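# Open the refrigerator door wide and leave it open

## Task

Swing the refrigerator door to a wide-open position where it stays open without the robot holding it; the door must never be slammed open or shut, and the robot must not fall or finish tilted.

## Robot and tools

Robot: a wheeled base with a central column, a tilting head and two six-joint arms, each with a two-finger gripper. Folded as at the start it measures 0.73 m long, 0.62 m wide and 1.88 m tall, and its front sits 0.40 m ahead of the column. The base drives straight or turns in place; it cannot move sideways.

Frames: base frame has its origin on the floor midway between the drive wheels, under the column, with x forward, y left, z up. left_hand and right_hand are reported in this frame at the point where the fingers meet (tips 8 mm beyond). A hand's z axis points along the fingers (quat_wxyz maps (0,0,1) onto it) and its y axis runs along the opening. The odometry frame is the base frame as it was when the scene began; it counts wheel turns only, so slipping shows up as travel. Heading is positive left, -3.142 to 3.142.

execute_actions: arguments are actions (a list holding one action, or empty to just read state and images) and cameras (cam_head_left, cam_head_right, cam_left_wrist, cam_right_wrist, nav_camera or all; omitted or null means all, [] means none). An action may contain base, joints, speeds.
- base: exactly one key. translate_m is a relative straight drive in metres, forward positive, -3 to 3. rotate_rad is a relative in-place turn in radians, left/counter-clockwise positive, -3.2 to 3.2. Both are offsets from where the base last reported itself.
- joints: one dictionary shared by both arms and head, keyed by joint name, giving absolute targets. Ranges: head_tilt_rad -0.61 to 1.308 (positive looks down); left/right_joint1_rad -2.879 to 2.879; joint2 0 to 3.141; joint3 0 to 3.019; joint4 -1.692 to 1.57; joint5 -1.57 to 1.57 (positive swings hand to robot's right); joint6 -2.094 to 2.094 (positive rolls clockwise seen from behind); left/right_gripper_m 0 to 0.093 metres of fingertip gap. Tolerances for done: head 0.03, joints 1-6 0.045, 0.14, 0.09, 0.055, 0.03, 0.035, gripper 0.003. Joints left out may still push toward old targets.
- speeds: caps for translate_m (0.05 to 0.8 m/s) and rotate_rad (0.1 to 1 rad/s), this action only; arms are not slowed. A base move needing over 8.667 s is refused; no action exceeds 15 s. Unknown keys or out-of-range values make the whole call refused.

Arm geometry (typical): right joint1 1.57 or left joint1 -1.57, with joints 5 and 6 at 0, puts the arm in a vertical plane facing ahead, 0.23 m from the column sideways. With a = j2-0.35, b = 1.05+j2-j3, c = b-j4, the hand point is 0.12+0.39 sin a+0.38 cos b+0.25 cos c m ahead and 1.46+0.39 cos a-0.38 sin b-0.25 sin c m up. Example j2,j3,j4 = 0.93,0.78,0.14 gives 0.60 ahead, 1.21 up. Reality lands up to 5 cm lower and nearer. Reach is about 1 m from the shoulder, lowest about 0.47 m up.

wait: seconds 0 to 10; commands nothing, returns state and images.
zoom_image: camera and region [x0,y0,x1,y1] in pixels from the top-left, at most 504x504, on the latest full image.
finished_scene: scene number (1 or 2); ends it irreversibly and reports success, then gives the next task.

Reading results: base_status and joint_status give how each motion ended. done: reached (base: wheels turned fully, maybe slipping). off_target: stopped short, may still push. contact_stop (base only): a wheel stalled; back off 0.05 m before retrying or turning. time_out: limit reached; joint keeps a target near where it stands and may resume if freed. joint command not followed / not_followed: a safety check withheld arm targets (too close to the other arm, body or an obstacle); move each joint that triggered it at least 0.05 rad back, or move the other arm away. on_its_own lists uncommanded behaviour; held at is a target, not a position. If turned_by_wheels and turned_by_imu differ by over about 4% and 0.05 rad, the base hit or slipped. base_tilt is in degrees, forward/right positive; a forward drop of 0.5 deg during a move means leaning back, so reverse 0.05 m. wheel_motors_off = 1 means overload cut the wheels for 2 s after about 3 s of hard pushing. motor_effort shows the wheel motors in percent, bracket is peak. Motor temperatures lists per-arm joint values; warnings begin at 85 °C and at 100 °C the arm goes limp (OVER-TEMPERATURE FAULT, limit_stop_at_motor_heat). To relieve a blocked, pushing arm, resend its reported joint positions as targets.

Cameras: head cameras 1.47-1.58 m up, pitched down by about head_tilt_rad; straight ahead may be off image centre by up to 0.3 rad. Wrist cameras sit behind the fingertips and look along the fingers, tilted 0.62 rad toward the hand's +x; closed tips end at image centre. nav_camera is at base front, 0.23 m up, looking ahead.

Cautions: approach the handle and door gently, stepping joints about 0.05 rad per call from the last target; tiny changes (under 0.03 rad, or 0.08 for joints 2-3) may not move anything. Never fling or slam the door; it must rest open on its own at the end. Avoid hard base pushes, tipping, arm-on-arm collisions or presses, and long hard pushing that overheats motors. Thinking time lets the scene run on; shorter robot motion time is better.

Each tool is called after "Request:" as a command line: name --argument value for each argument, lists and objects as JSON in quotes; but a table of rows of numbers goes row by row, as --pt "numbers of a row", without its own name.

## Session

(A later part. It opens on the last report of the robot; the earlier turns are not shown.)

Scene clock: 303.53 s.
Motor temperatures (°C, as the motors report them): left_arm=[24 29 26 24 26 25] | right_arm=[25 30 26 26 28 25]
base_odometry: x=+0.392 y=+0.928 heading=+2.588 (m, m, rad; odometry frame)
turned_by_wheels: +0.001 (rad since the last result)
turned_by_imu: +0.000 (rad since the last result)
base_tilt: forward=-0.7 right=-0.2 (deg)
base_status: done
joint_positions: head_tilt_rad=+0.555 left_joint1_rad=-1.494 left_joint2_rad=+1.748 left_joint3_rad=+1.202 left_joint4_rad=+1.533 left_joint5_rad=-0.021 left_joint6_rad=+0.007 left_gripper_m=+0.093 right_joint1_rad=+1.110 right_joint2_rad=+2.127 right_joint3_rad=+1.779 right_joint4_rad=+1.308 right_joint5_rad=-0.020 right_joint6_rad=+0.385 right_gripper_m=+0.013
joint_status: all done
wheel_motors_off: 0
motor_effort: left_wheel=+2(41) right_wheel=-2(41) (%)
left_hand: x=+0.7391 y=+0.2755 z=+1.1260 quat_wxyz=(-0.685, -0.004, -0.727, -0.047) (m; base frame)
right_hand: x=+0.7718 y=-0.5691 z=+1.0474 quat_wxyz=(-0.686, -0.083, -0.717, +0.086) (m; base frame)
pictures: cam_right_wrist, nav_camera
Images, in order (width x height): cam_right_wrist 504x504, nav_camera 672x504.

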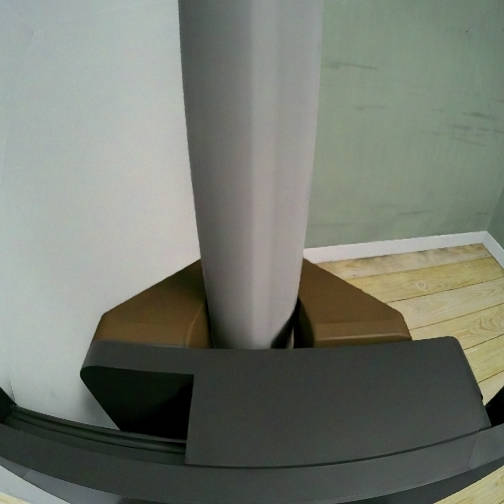

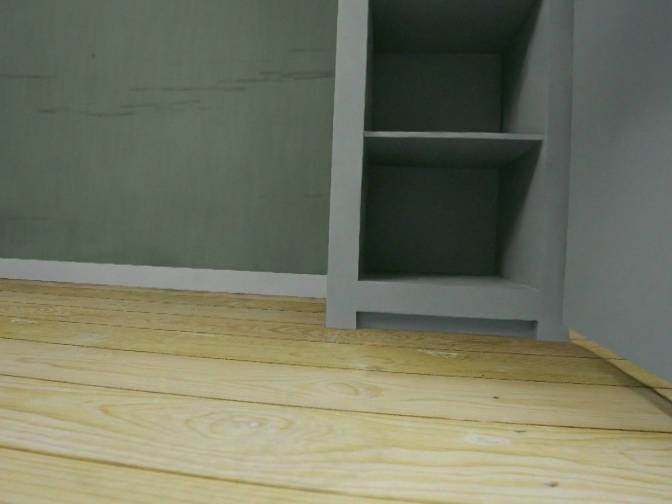

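Past 90°. Release and back off.

Request:
execute_actions --actions '[{"joints":{"right_gripper_m":0.032,"right_joint1_rad":1.11}}]' --cameras '[]'

Request:
execute_actions --actions '[{"base":{"translate_m":-0.25},"speeds":{"translate_m":0.12}}]' --cameras '["cam_right_wrist","nav_camera"]'

Request:
execute_actions --actions '[]' --cameras '["cam_right_wrist","nav_camera"]'

Scene clock: 312.10 s.
Motor temperatures (°C, as the motors report them): left_arm=[24 29 26 24 26 25] | right_arm=[26 31 26 25 28 25]
base_odometry: x=+0.392 y=+0.928 heading=+2.588 (m, m, rad; odometry frame)
turned_by_wheels: +0.000 (rad since the last result)
turned_by_imu: -0.002 (rad since the last result)
base_tilt: forward=-0.6 right=-0.2 (deg)
base_status: not commanded
joint_positions: head_tilt_rad=+0.555 left_joint1_rad=-1.494 left_joint2_rad=+1.748 left_joint3_rad=+1.202 left_joint4_rad=+1.533 left_joint5_rad=-0.021 left_joint6_rad=+0.007 left_gripper_m=+0.093 right_joint1_rad=+1.111 right_joint2_rad=+2.109 right_joint3_rad=+1.779 right_joint4_rad=+1.326 right_joint5_rad=-0.002 right_joint6_rad=+0.413 right_gripper_m=+0.032
joint_status: all done
wheel_motors_off: 0
motor_effort: left_wheel=+2(2) right_wheel=-1(2) (%)
left_hand: x=+0.7391 y=+0.2755 z=+1.1260 quat_wxyz=(-0.685, -0.004, -0.727, -0.047) (m; base frame)
right_hand: x=+0.7805 y=-0.5671 z=+1.0643 quat_wxyz=(-0.701, -0.092, -0.702, +0.079) (m; base frame)
pictures: none
No camera images: the call's "cameras" was empty. Leave "cameras" out to get every camera's image.

Scene clock: 315.10 s.
Motor temperatures (°C, as the motors report them): left_arm=[24 29 26 24 26 25] | right_arm=[26 31 27 25 28 25]
base_odometry: x=+0.605 y=+0.797 heading=+2.587 (m, m, rad; odometry frame)
turned_by_wheels: -0.001 (rad since the last result)
turned_by_imu: -0.002 (rad since the last result)
base_tilt: forward=-0.6 right=-0.2 (deg)
base_status: done
joint_positions: head_tilt_rad=+0.555 left_joint1_rad=-1.494 left_joint2_rad=+1.747 left_joint3_rad=+1.202 left_joint4_rad=+1.533 left_joint5_rad=-0.021 left_joint6_rad=+0.007 left_gripper_m=+0.093 right_joint1_rad=+1.111 right_joint2_rad=+2.092 right_joint3_rad=+1.780 right_joint4_rad=+1.328 right_joint5_rad=-0.004 right_joint6_rad=+0.413 right_gripper_m=+0.032
joint_status: not commanded
wheel_motors_off: 0
motor_effort: left_wheel=-1(38) right_wheel=+1(46) (%)
left_hand: x=+0.7394 y=+0.2754 z=+1.1263 quat_wxyz=(-0.685, -0.004, -0.727, -0.047) (m; base frame)
right_hand: x=+0.7889 y=-0.5637 z=+1.0761 quat_wxyz=(-0.708, -0.088, -0.697, +0.076) (m; base frame)
pictures: cam_right_wrist, nav_camera
Images, in order (width x height): cam_right_wrist 504x504, nav_camera 672x504.

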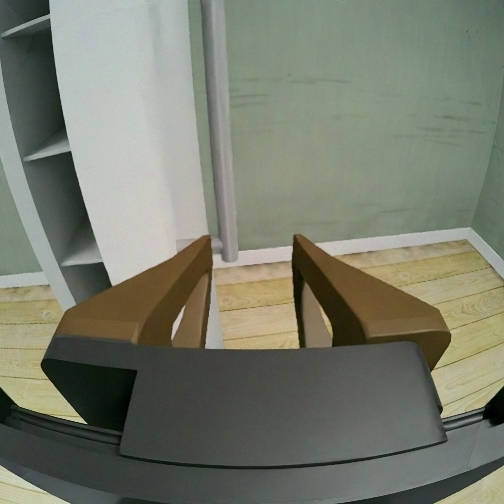

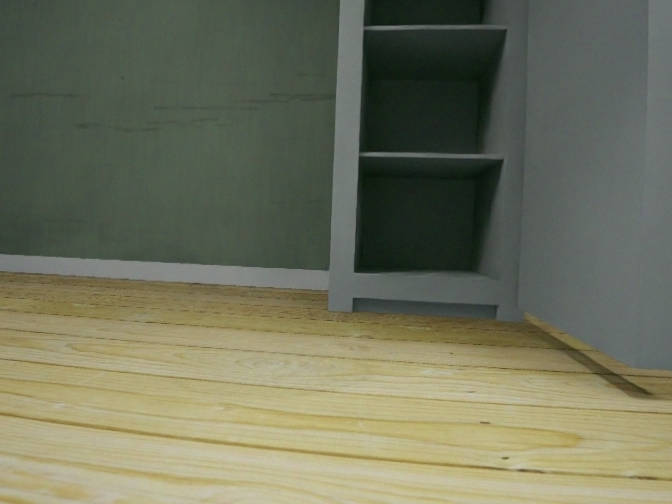

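Scene clock: 315.10 s.
Motor temperatures (°C, as the motors report them): left_arm=[24 29 26 24 26 25] | right_arm=[26 31 27 25 28 25]
base_odometry: x=+0.605 y=+0.797 heading=+2.587 (m, m, rad; odometry frame)
turned_by_wheels: -0.001 (rad since the last result)
turned_by_imu: -0.002 (rad since the last result)
base_tilt: forward=-0.6 right=-0.2 (deg)
base_status: done
joint_positions: head_tilt_rad=+0.555 left_joint1_rad=-1.494 left_joint2_rad=+1.747 left_joint3_rad=+1.202 left_joint4_rad=+1.533 left_joint5_rad=-0.021 left_joint6_rad=+0.007 left_gripper_m=+0.093 right_joint1_rad=+1.111 right_joint2_rad=+2.092 right_joint3_rad=+1.780 right_joint4_rad=+1.328 right_joint5_rad=-0.004 right_joint6_rad=+0.413 right_gripper_m=+0.032
joint_status: not commanded
wheel_motors_off: 0
motor_effort: left_wheel=-1(38) right_wheel=+1(46) (%)
left_hand: x=+0.7394 y=+0.2754 z=+1.1263 quat_wxyz=(-0.685, -0.004, -0.727, -0.047) (m; base frame)
right_hand: x=+0.7889 y=-0.5637 z=+1.0761 quat_wxyz=(-0.708, -0.088, -0.697, +0.076) (m; base frame)
pictures: cam_right_wrist, nav_camera
Images, in order (width x height): cam_right_wrist 504x504, nav_camera 672x504.

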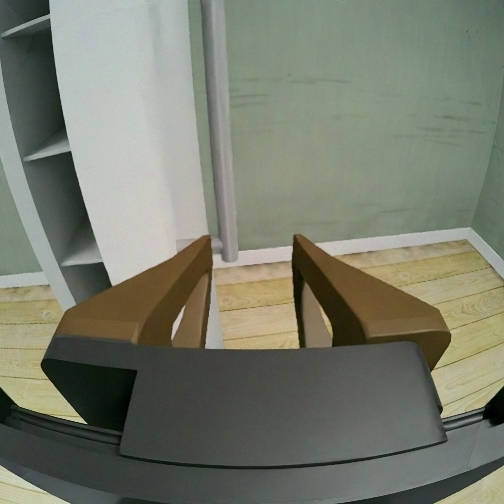

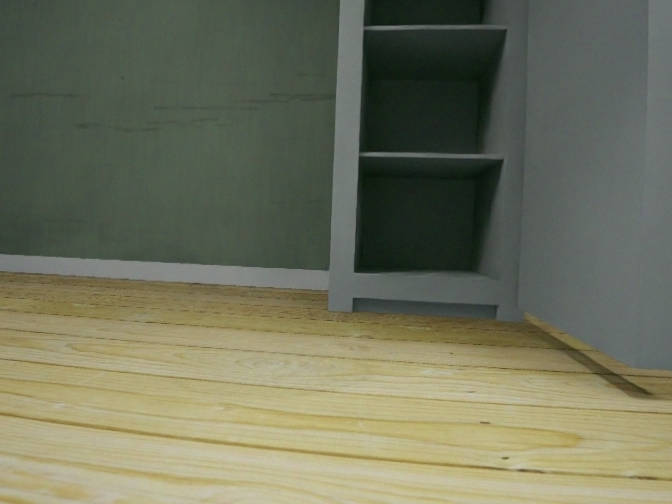

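Request:
execute_actions --actions '[]' --cameras '["nav_camera"]'

Scene clock: 318.30 s.
Motor temperatures (°C, as the motors report them): left_arm=[24 29 26 24 26 25] | right_arm=[26 31 27 25 28 25]
base_odometry: x=+0.605 y=+0.797 heading=+2.587 (m, m, rad; odometry frame)
turned_by_wheels: +0.000 (rad since the last result)
turned_by_imu: -0.001 (rad since the last result)
base_tilt: forward=-0.5 right=-0.3 (deg)
base_status: done
joint_positions: head_tilt_rad=+0.555 left_joint1_rad=-1.494 left_joint2_rad=+1.747 left_joint3_rad=+1.202 left_joint4_rad=+1.533 left_joint5_rad=-0.021 left_joint6_rad=+0.007 left_gripper_m=+0.093 right_joint1_rad=+1.111 right_joint2_rad=+2.092 right_joint3_rad=+1.780 right_joint4_rad=+1.328 right_joint5_rad=-0.004 right_joint6_rad=+0.413 right_gripper_m=+0.032
joint_status: not commanded
wheel_motors_off: 0
motor_effort: left_wheel=-2(38) right_wheel=+1(46) (%)
left_hand: x=+0.7394 y=+0.2754 z=+1.1263 quat_wxyz=(-0.685, -0.004, -0.727, -0.047) (m; base frame)
right_hand: x=+0.7889 y=-0.5637 z=+1.0761 quat_wxyz=(-0.708, -0.088, -0.697, +0.076) (m; base frame)
pictures: nav_camera
Images, in order (width x height): nav_camera 672x504.

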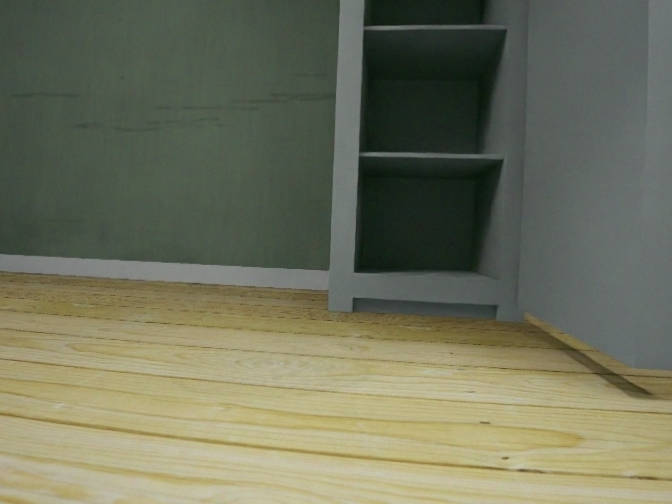

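Request:
finished_scene --scene 1

The scene is finished: the task was done.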